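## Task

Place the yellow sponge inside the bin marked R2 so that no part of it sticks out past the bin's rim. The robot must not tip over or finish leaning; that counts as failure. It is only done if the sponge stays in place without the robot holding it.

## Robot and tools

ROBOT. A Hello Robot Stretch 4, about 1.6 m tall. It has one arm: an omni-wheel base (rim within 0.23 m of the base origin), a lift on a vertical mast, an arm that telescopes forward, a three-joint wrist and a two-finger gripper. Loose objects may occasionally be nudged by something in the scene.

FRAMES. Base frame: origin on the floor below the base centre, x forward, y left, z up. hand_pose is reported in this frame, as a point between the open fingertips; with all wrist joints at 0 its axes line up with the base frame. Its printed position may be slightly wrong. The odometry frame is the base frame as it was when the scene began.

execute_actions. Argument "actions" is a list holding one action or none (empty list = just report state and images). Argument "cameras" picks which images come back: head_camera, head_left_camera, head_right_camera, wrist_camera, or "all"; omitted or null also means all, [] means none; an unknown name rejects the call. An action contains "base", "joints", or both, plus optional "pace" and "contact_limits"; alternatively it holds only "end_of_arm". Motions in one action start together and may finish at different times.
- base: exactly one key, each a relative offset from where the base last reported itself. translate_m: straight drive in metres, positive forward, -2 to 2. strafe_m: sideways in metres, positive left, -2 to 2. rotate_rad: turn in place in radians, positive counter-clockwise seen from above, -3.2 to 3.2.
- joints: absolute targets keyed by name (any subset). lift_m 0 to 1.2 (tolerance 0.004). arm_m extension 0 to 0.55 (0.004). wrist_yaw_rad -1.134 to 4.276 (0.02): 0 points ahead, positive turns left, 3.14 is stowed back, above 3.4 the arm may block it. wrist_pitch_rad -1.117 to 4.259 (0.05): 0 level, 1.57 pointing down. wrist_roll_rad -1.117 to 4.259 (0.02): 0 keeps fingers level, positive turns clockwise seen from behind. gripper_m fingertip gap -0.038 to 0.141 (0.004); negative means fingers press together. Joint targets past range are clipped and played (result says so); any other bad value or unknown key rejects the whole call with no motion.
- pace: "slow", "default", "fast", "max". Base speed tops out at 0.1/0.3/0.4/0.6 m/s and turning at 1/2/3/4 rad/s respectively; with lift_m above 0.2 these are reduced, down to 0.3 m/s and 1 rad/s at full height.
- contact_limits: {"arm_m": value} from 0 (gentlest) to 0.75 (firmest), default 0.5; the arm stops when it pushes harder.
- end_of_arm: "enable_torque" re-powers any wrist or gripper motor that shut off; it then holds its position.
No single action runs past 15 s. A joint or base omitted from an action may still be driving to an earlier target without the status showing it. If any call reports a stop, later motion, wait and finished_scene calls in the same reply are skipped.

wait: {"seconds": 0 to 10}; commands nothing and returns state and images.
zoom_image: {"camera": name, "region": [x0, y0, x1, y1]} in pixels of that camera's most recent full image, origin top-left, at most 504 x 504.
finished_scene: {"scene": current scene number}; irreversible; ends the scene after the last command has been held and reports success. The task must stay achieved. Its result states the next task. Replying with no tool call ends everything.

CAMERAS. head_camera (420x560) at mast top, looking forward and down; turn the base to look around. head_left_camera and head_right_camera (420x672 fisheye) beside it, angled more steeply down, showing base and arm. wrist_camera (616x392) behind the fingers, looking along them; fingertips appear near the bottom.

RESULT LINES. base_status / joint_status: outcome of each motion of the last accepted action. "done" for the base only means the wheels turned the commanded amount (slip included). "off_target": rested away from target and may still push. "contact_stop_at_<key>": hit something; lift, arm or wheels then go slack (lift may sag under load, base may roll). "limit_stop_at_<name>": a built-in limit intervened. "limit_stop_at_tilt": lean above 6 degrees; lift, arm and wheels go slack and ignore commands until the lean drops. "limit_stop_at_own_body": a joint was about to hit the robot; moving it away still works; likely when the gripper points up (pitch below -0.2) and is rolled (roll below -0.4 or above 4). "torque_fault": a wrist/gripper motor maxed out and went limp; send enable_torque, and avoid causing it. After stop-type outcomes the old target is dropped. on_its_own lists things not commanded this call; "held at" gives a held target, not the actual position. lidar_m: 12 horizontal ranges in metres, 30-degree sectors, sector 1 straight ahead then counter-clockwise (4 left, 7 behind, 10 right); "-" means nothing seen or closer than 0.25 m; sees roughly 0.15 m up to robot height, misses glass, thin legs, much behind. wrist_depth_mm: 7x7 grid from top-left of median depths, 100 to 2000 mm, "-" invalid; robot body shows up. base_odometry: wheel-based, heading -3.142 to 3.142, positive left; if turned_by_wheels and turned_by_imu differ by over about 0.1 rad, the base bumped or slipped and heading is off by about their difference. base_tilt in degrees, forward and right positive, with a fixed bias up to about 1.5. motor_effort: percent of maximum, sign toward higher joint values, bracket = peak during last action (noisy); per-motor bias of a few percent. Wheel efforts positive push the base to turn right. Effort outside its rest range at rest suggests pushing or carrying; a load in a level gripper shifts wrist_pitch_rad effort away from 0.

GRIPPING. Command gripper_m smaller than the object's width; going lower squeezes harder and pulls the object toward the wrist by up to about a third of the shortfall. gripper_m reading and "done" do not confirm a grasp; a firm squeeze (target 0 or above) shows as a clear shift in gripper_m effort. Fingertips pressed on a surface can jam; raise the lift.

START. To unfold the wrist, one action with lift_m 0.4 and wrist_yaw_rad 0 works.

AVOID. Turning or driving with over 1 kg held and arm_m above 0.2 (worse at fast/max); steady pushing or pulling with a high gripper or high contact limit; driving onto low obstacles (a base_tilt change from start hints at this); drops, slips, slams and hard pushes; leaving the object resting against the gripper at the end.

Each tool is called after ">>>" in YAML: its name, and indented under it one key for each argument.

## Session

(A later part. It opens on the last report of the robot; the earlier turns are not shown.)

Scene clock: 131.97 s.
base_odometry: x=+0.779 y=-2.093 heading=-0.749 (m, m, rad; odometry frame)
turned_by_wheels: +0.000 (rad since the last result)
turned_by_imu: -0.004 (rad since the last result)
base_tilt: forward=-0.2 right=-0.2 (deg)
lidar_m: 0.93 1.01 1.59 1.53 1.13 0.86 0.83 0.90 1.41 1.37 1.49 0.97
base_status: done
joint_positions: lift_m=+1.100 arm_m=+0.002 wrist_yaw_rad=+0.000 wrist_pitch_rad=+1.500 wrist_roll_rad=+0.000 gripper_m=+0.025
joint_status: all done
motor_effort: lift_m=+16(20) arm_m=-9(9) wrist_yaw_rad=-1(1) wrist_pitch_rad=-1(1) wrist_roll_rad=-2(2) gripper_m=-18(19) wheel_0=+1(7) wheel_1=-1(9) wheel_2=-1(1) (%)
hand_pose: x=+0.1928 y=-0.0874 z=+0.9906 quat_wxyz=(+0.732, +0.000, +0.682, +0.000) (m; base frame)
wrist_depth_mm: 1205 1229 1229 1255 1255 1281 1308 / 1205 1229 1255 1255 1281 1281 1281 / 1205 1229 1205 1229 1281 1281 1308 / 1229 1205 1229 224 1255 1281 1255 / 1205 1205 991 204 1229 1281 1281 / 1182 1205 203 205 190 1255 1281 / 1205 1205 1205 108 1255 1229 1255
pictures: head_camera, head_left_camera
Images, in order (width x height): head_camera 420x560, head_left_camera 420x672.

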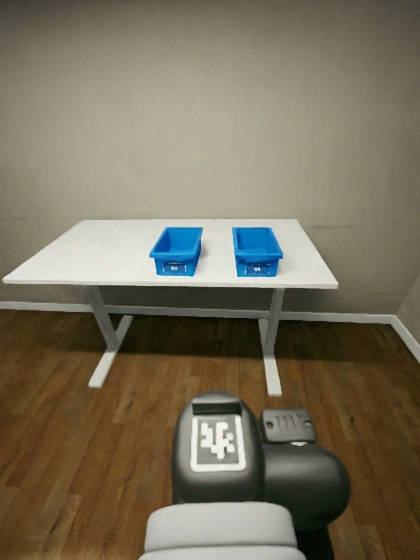

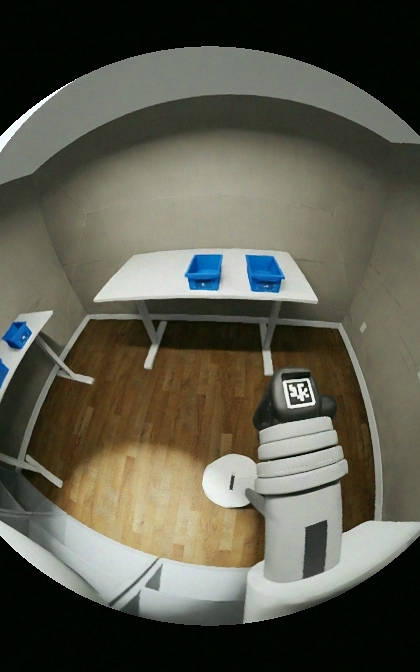

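>>> execute_actions:
  actions:
    - {"base":{"strafe_m":0.22},"joints":{"lift_m":1.2,"wrist_pitch_rad":0.45},"pace":"fast"}
  cameras: ["wrist_camera"]

>>> execute_actions:
  actions:
    - {"base":{"translate_m":0.45},"pace":"fast"}

Scene clock: 150.83 s.
base_odometry: x=+0.929 y=-1.931 heading=-0.749 (m, m, rad; odometry frame)
turned_by_wheels: +0.000 (rad since the last result)
turned_by_imu: -0.002 (rad since the last result)
base_tilt: forward=-0.2 right=-0.1 (deg)
lidar_m: 0.96 1.03 1.35 1.32 1.08 0.84 0.82 0.90 1.64 1.60 1.78 0.95
base_status: done
joint_positions: lift_m=+1.199 arm_m=+0.002 wrist_yaw_rad=+0.000 wrist_pitch_rad=+0.453 wrist_roll_rad=+0.000 gripper_m=+0.025
joint_status: all done
joint sent to its limit — the command would take lift_m past its upper limit, so that joint was sent only as far as its limit.
motor_effort: lift_m=+21(23) arm_m=-9(8) wrist_yaw_rad=+0(1) wrist_pitch_rad=-7(10) wrist_roll_rad=-2(2) gripper_m=-19(18) wheel_0=+1(8) wheel_1=-2(9) wheel_2=-1(0) (%)
hand_pose: x=+0.4319 y=-0.0874 z=+1.2507 quat_wxyz=(+0.975, +0.000, +0.224, +0.000) (m; base frame)
wrist_depth_mm: 1464 1464 1430 1397 1366 1336 1336 / 1537 1537 1537 1537 1464 1430 1430 / 1308 1229 1255 1118 1229 1499 1499 / 931 946 878 226 866 891 1618 / - 1983 1863 204 1863 1308 1756 / 1756 1576 203 206 191 1983 1921 / 1576 1537 1661 108 1661 1661 1708
pictures: wrist_camera
Images, in order (width x height): wrist_camera 616x392.

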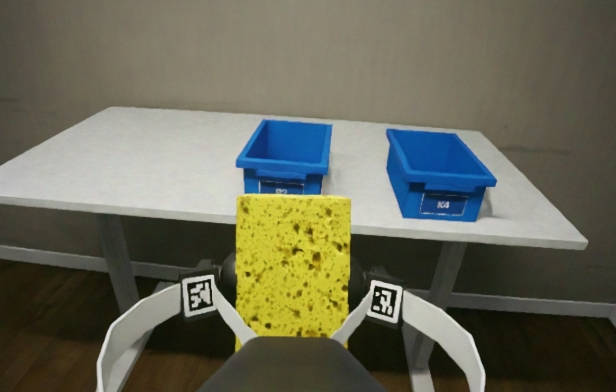

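Scene clock: 153.80 s.
base_odometry: x=+1.258 y=-2.238 heading=-0.749 (m, m, rad; odometry frame)
turned_by_wheels: +0.000 (rad since the last result)
turned_by_imu: -0.002 (rad since the last result)
base_tilt: forward=-0.2 right=-0.2 (deg)
lidar_m: 0.52 0.57 0.83 1.27 1.40 1.28 1.25 1.40 1.68 1.64 0.70 0.52
base_status: done
joint_positions: lift_m=+1.199 arm_m=+0.002 wrist_yaw_rad=+0.000 wrist_pitch_rad=+0.452 wrist_roll_rad=+0.000 gripper_m=+0.025
joint_status: not commanded
motor_effort: lift_m=+21(21) arm_m=-9(9) wrist_yaw_rad=-1(1) wrist_pitch_rad=-7(7) wrist_roll_rad=-1(2) gripper_m=-17(17) wheel_0=+1(7) wheel_1=+0(4) wheel_2=+2(10) (%)
hand_pose: x=+0.4319 y=-0.0874 z=+1.2507 quat_wxyz=(+0.975, +0.000, +0.224, +0.000) (m; base frame)
wrist_depth_mm: 1042 1008 991 960 960 931 917 / 1078 1078 1060 1042 1025 1008 991 / 1182 1138 1138 1118 1118 1078 1060 / 866 904 931 225 976 1008 1098 / 691 707 530 204 750 676 634 / 574 554 203 205 190 569 580 / 492 492 477 108 539 415 415
pictures: head_camera, head_left_camera, head_right_camera, wrist_camera
Images, in order (width x height): head_camera 420x560, head_left_camera 420x672, head_right_camera 420x672, wrist_camera 616x392.

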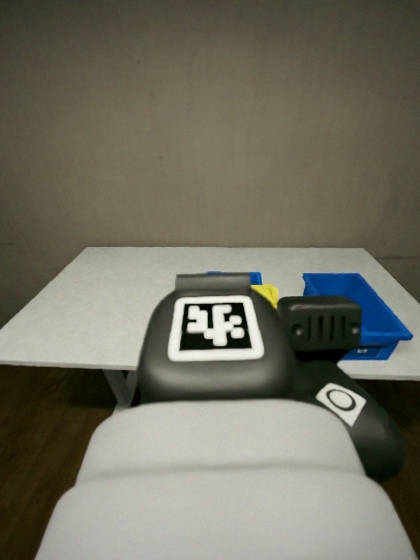

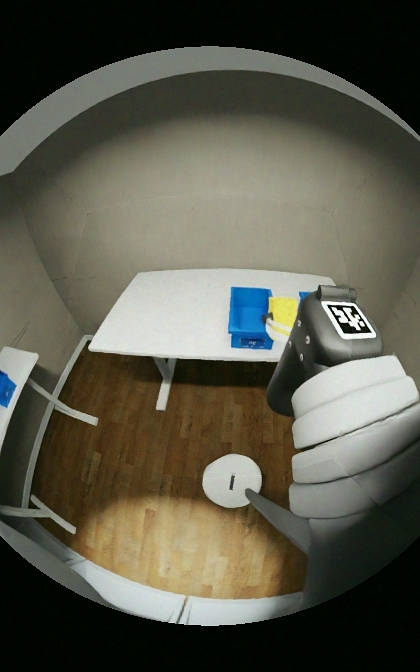

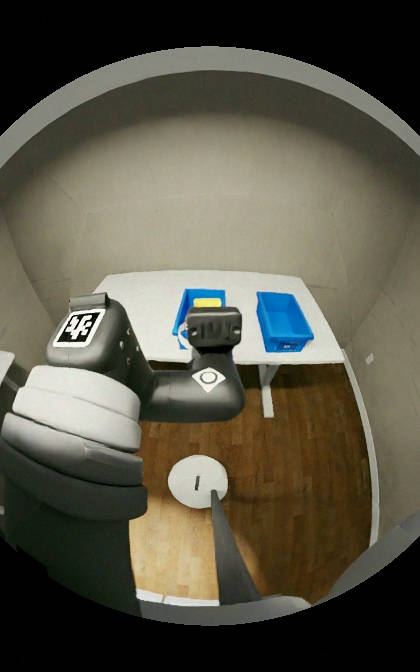

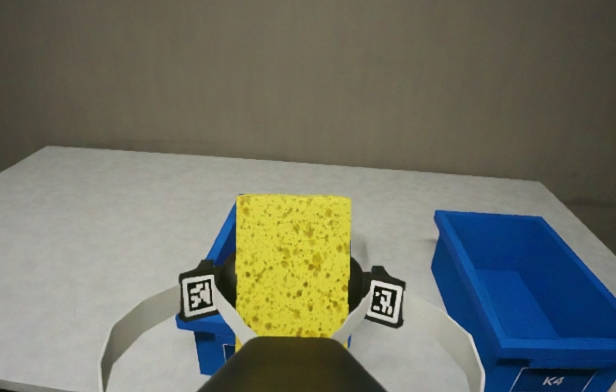

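>>> zoom_image:
  camera: "head_left_camera"
  region: [215, 280, 305, 360]

>>> execute_actions:
  actions:
    - {"base":{"strafe_m":0.02},"joints":{"arm_m":0.35},"pace":"fast"}
  cameras: ["head_left_camera","wrist_camera"]

Region (215, 280, 305, 360) of head_left_camera's 420x672 image, scaled by 5.600, with more detail than that image has.

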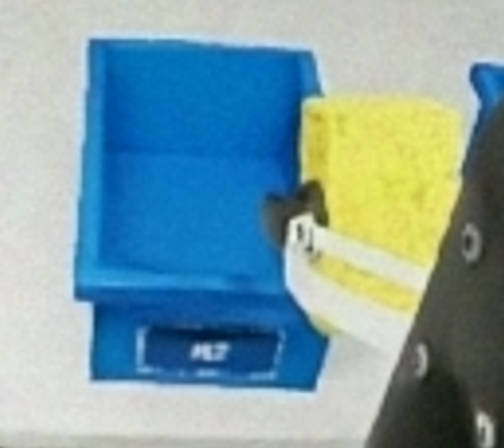

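Scene clock: 162.60 s.
base_odometry: x=+1.272 y=-2.223 heading=-0.749 (m, m, rad; odometry frame)
turned_by_wheels: +0.000 (rad since the last result)
turned_by_imu: -0.001 (rad since the last result)
base_tilt: forward=-0.2 right=-0.2 (deg)
lidar_m: 0.51 0.55 0.83 1.25 1.39 1.29 1.27 1.39 1.71 1.66 0.70 0.53
base_status: done
joint_positions: lift_m=+1.199 arm_m=+0.348 wrist_yaw_rad=+0.000 wrist_pitch_rad=+0.452 wrist_roll_rad=+0.000 gripper_m=+0.025
joint_status: all done
motor_effort: lift_m=+21(21) arm_m=+9(8) wrist_yaw_rad=-2(0) wrist_pitch_rad=-6(7) wrist_roll_rad=-2(1) gripper_m=-18(18) wheel_0=+0(7) wheel_1=+0(8) wheel_2=+0(1) (%)
hand_pose: x=+0.7789 y=-0.0874 z=+1.2508 quat_wxyz=(+0.975, +0.000, +0.224, +0.000) (m; base frame)
wrist_depth_mm: 691 676 668 647 634 627 615 / 741 723 707 691 683 668 654 / 798 778 759 750 741 715 699 / 842 831 820 225 788 768 759 / 691 707 683 204 750 759 788 / 564 554 204 205 191 621 621 / 488 492 517 108 535 521 530
pictures: head_left_camera, wrist_camera
Images, in order (width x height): head_left_camera 420x672, wrist_camera 616x392.

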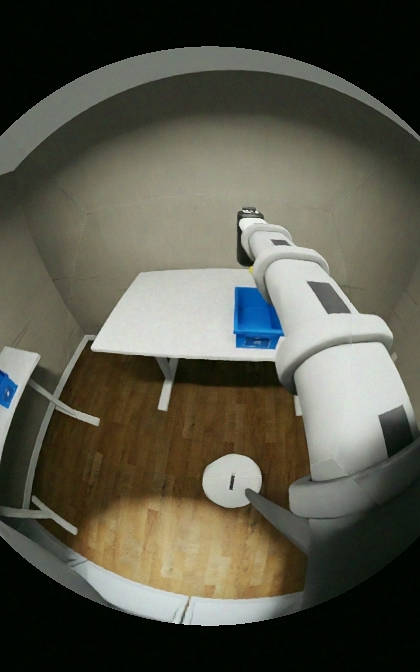

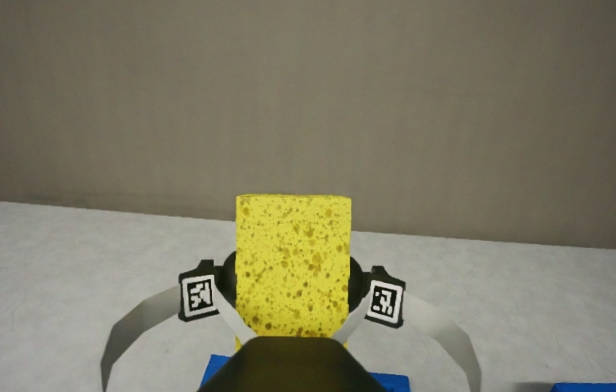

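>>> zoom_image:
  camera: "head_left_camera"
  region: [235, 325, 285, 355]

>>> execute_actions:
  actions:
    - {"joints":{"arm_m":0.38,"wrist_pitch_rad":0.95},"pace":"fast"}

Region (235, 325, 285, 355) of head_left_camera's 420x672 image, scaled by 10.080, with more detail than that image has; it fills the top 302 rows of this view, and the rest is white.

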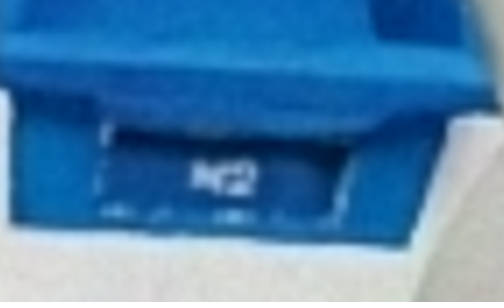

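Scene clock: 169.87 s.
base_odometry: x=+1.272 y=-2.223 heading=-0.749 (m, m, rad; odometry frame)
turned_by_wheels: +0.000 (rad since the last result)
turned_by_imu: -0.001 (rad since the last result)
base_tilt: forward=-0.2 right=-0.2 (deg)
lidar_m: 0.49 0.57 0.80 1.24 1.36 1.28 1.27 1.38 1.70 1.65 0.70 0.52
base_status: not commanded
joint_positions: lift_m=+1.199 arm_m=+0.378 wrist_yaw_rad=+0.000 wrist_pitch_rad=+0.951 wrist_roll_rad=+0.000 gripper_m=+0.025
joint_status: all done
motor_effort: lift_m=+21(21) arm_m=+9(8) wrist_yaw_rad=-1(2) wrist_pitch_rad=-3(1) wrist_roll_rad=-2(2) gripper_m=-17(18) wheel_0=+0(1) wheel_1=+0(0) wheel_2=+0(0) (%)
hand_pose: x=+0.7169 y=-0.0874 z=+1.1420 quat_wxyz=(+0.889, +0.000, +0.458, +0.000) (m; base frame)
wrist_depth_mm: 640 654 676 691 683 683 683 / 574 580 591 603 609 627 647 / 512 517 525 535 549 554 569 / 466 469 351 224 368 500 508 / 424 430 298 204 362 452 404 / 389 384 204 206 190 415 387 / 362 265 327 108 334 379 375
pictures: head_camera, head_left_camera, head_right_camera, wrist_camera
Images, in order (width x height): head_camera 420x560, head_left_camera 420x672, head_right_camera 420x672, wrist_camera 616x392.

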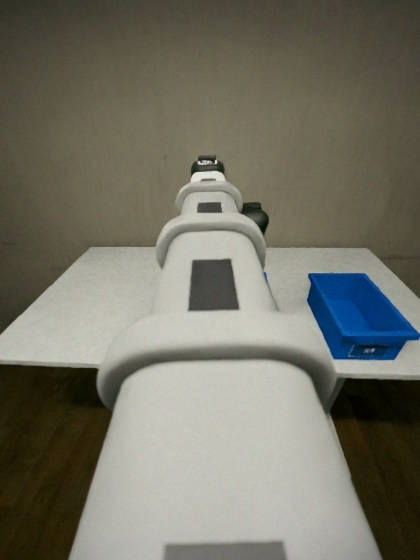

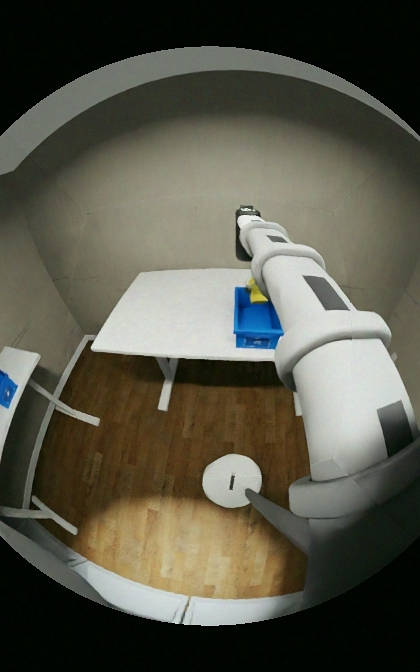

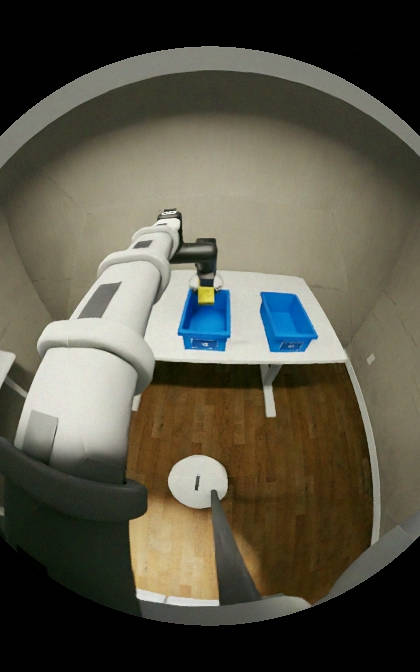

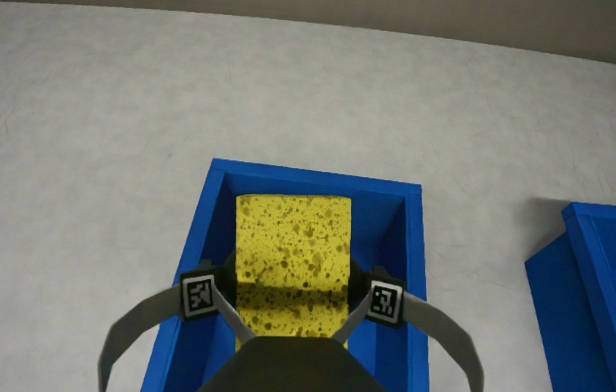

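>>> execute_actions:
  actions:
    - {"joints":{"arm_m":0.51,"wrist_pitch_rad":1.5}}
  cameras: ["head_right_camera","wrist_camera"]

Scene clock: 176.67 s.
base_odometry: x=+1.272 y=-2.223 heading=-0.749 (m, m, rad; odometry frame)
turned_by_wheels: +0.000 (rad since the last result)
turned_by_imu: -0.001 (rad since the last result)
base_tilt: forward=-0.2 right=-0.2 (deg)
lidar_m: 0.51 0.54 0.83 1.25 1.36 1.30 1.25 1.38 1.71 1.65 0.69 0.51
base_status: not commanded
joint_positions: lift_m=+1.199 arm_m=+0.508 wrist_yaw_rad=+0.000 wrist_pitch_rad=+1.500 wrist_roll_rad=+0.000 gripper_m=+0.025
joint_status: all done
motor_effort: lift_m=+21(21) arm_m=+9(13) wrist_yaw_rad=-1(0) wrist_pitch_rad=+1(4) wrist_roll_rad=-2(2) gripper_m=-15(18) wheel_0=+0(0) wheel_1=+0(0) wheel_2=+0(0) (%)
hand_pose: x=+0.6997 y=-0.0874 z=+1.0890 quat_wxyz=(+0.732, +0.000, +0.682, +0.000) (m; base frame)
wrist_depth_mm: 357 362 366 370 373 377 382 / 357 362 272 277 259 379 384 / 355 359 347 364 347 373 377 / 355 359 322 224 349 373 377 / 355 357 265 204 291 373 375 / 353 252 203 205 191 373 373 / 353 238 355 108 279 373 368
pictures: head_right_camera, wrist_camera
Images, in order (width x height): head_right_camera 420x672, wrist_camera 616x392.

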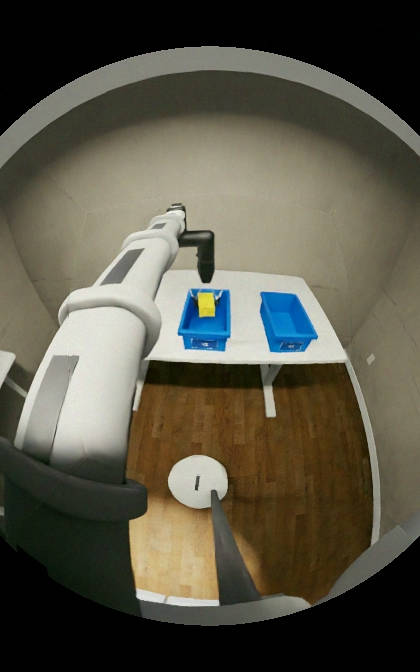

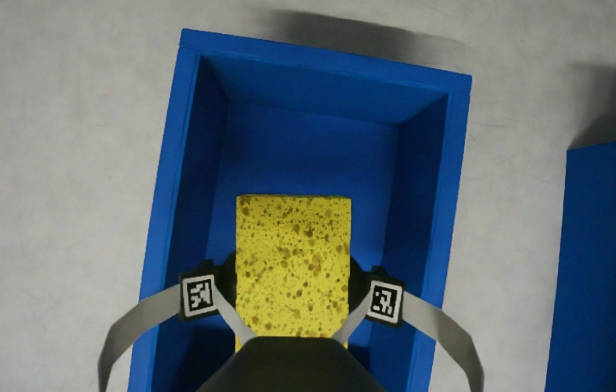

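>>> execute_actions:
  actions:
    - {"joints":{"lift_m":1.105,"wrist_roll_rad":0.12}}
  cameras: ["wrist_camera"]

>>> execute_actions:
  actions:
    - {"joints":{"gripper_m":0.075}}
  cameras: ["wrist_camera"]

Scene clock: 184.07 s.
base_odometry: x=+1.272 y=-2.223 heading=-0.749 (m, m, rad; odometry frame)
turned_by_wheels: +0.000 (rad since the last result)
turned_by_imu: -0.001 (rad since the last result)
base_tilt: forward=-0.1 right=-0.2 (deg)
lidar_m: 0.48 0.55 0.81 1.27 1.37 1.30 1.26 1.35 1.71 1.66 0.70 0.53
base_status: not commanded
joint_positions: lift_m=+1.105 arm_m=+0.508 wrist_yaw_rad=+0.000 wrist_pitch_rad=+1.500 wrist_roll_rad=+0.120 gripper_m=+0.025
joint_status: all done
motor_effort: lift_m=+15(19) arm_m=+9(9) wrist_yaw_rad=-1(1) wrist_pitch_rad=+0(0) wrist_roll_rad=+0(3) gripper_m=-19(20) wheel_0=+0(1) wheel_1=+0(0) wheel_2=+0(0) (%)
hand_pose: x=+0.6997 y=-0.0874 z=+0.9957 quat_wxyz=(+0.730, +0.044, +0.680, -0.041) (m; base frame)
wrist_depth_mm: 267 176 189 187 185 169 282 / 267 179 267 271 263 172 281 / 265 182 268 270 271 171 279 / 265 185 267 224 272 170 279 / 265 186 266 204 270 168 278 / 264 160 203 205 190 156 278 / 263 186 264 108 268 153 277
pictures: wrist_camera
Images, in order (width x height): wrist_camera 616x392.

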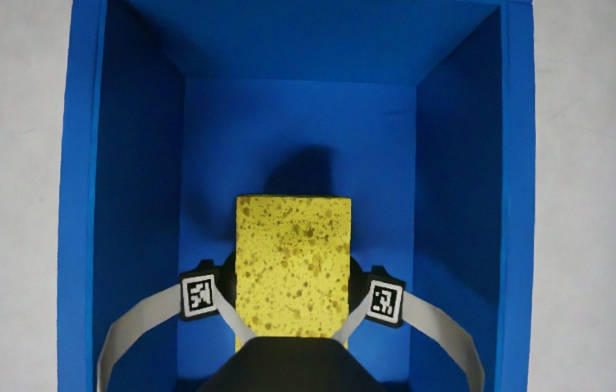

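Scene clock: 185.37 s.
base_odometry: x=+1.272 y=-2.223 heading=-0.749 (m, m, rad; odometry frame)
turned_by_wheels: +0.000 (rad since the last result)
turned_by_imu: +0.000 (rad since the last result)
base_tilt: forward=-0.2 right=-0.2 (deg)
lidar_m: 0.47 0.55 0.78 1.25 1.36 1.28 1.27 1.37 1.70 1.66 0.68 0.52
base_status: not commanded
joint_positions: lift_m=+1.105 arm_m=+0.508 wrist_yaw_rad=+0.000 wrist_pitch_rad=+1.500 wrist_roll_rad=+0.120 gripper_m=+0.075
joint_status: all done
motor_effort: lift_m=+15(15) arm_m=+9(9) wrist_yaw_rad=-1(1) wrist_pitch_rad=+0(0) wrist_roll_rad=+0(1) gripper_m=-2(19) wheel_0=+0(1) wheel_1=+0(0) wheel_2=+0(0) (%)
hand_pose: x=+0.6997 y=-0.0874 z=+0.9957 quat_wxyz=(+0.730, +0.044, +0.680, -0.041) (m; base frame)
wrist_depth_mm: 267 176 189 187 185 169 282 / 265 179 268 271 263 172 281 / 266 182 267 270 272 171 281 / 266 184 267 224 271 170 279 / 264 186 223 223 271 168 278 / 264 167 221 224 198 166 277 / 263 160 265 108 268 154 276
pictures: wrist_camera
Images, in order (width x height): wrist_camera 616x392.

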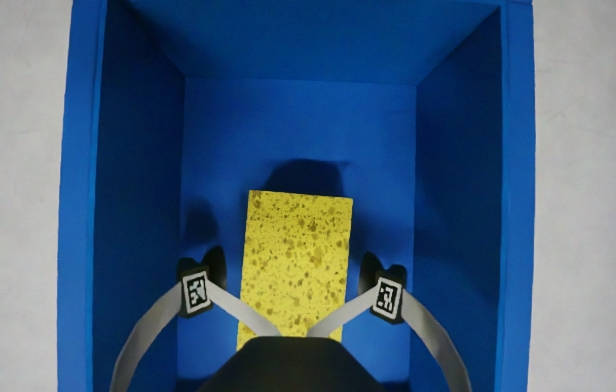

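>>> execute_actions:
  actions:
    - {"joints":{"lift_m":1.198},"pace":"fast"}
  cameras: []

>>> execute_actions:
  actions:
    - {"joints":{"wrist_pitch_rad":0.95,"arm_m":0.42},"pace":"fast"}
  cameras: []

>>> execute_actions:
  actions:
    - {"joints":{"arm_m":0.0,"wrist_pitch_rad":0.85},"pace":"fast"}
  cameras: ["wrist_camera"]

Scene clock: 195.47 s.
base_odometry: x=+1.272 y=-2.223 heading=-0.749 (m, m, rad; odometry frame)
turned_by_wheels: +0.000 (rad since the last result)
turned_by_imu: -0.001 (rad since the last result)
base_tilt: forward=-0.2 right=-0.2 (deg)
lidar_m: 0.50 0.55 0.82 1.25 1.37 1.28 1.25 1.41 1.70 1.66 0.68 0.53
base_status: not commanded
joint_positions: lift_m=+1.198 arm_m=+0.508 wrist_yaw_rad=+0.000 wrist_pitch_rad=+1.500 wrist_roll_rad=+0.120 gripper_m=+0.075
joint_status: all done
motor_effort: lift_m=+20(23) arm_m=+9(9) wrist_yaw_rad=+0(1) wrist_pitch_rad=+0(0) wrist_roll_rad=+0(1) gripper_m=-1(3) wheel_0=-1(0) wheel_1=+0(0) wheel_2=+0(0) (%)
hand_pose: x=+0.6997 y=-0.0874 z=+1.0882 quat_wxyz=(+0.730, +0.044, +0.680, -0.041) (m; base frame)
wrist_depth_mm: 359 364 366 373 370 375 379 / 359 362 279 278 264 375 377 / 357 359 359 366 327 375 373 / 357 359 359 362 324 373 375 / 355 357 315 317 283 370 375 / 355 355 276 315 199 370 375 / 355 247 355 108 301 368 370
pictures: none
No camera images: the call's "cameras" was empty. Leave "cameras" out to get every camera's image.

Scene clock: 196.53 s.
base_odometry: x=+1.272 y=-2.223 heading=-0.749 (m, m, rad; odometry frame)
turned_by_wheels: +0.000 (rad since the last result)
turned_by_imu: +0.000 (rad since the last result)
base_tilt: forward=-0.2 right=-0.2 (deg)
lidar_m: 0.49 0.55 0.81 1.26 1.35 1.31 1.26 1.37 1.70 1.66 0.68 0.53
base_status: not commanded
joint_positions: lift_m=+1.198 arm_m=+0.422 wrist_yaw_rad=+0.000 wrist_pitch_rad=+0.952 wrist_roll_rad=+0.120 gripper_m=+0.075
joint_status: all done
motor_effort: lift_m=+21(21) arm_m=-9(9) wrist_yaw_rad=-1(1) wrist_pitch_rad=-5(11) wrist_roll_rad=+0(1) gripper_m=+0(5) wheel_0=+0(0) wheel_1=+0(0) wheel_2=+0(0) (%)
hand_pose: x=+0.7599 y=-0.0874 z=+1.1411 quat_wxyz=(+0.887, +0.053, +0.457, -0.027) (m; base frame)
wrist_depth_mm: 676 668 668 661 654 661 654 / 615 609 597 603 597 597 591 / 539 535 535 530 525 530 530 / 488 484 484 480 480 480 477 / 439 442 336 375 330 436 433 / 407 407 276 399 198 402 392 / 379 373 303 108 359 368 368
pictures: none
No camera images: the call's "cameras" was empty. Leave "cameras" out to get every camera's image.

Scene clock: 198.50 s.
base_odometry: x=+1.272 y=-2.223 heading=-0.749 (m, m, rad; odometry frame)
turned_by_wheels: +0.000 (rad since the last result)
turned_by_imu: +0.000 (rad since the last result)
base_tilt: forward=-0.2 right=-0.1 (deg)
lidar_m: 0.49 0.57 0.82 1.25 1.35 1.27 1.26 1.39 1.70 1.67 0.70 0.54
base_status: not commanded
joint_positions: lift_m=+1.198 arm_m=+0.002 wrist_yaw_rad=+0.000 wrist_pitch_rad=+0.852 wrist_roll_rad=+0.120 gripper_m=+0.075
joint_status: all done
motor_effort: lift_m=+21(21) arm_m=-9(11) wrist_yaw_rad=+0(2) wrist_pitch_rad=-5(6) wrist_roll_rad=+0(0) gripper_m=+0(0) wheel_0=+0(1) wheel_1=+0(0) wheel_2=+0(0) (%)
hand_pose: x=+0.3625 y=-0.0875 z=+1.1589 quat_wxyz=(+0.909, +0.055, +0.412, -0.025) (m; base frame)
wrist_depth_mm: 866 831 798 615 831 603 615 / 732 715 661 654 691 640 585 / 621 609 496 535 597 517 569 / 544 539 504 492 525 508 492 / 1537 1308 500 1537 500 1308 1499 / 1430 1397 1397 1397 199 1430 1397 / 1336 1281 1336 108 1281 1281 1281
pictures: wrist_camera
Images, in order (width x height): wrist_camera 616x392.

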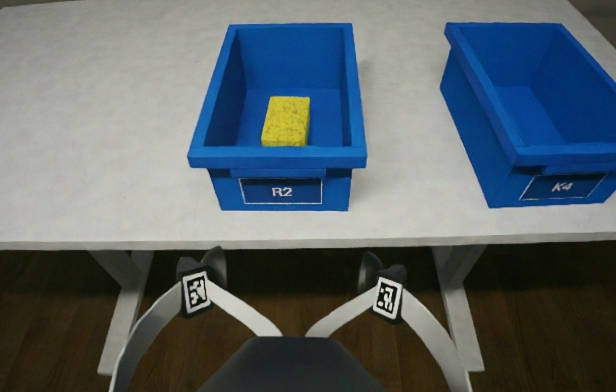

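>>> finished_scene:
  scene: 1

The scene is finished: the task was done.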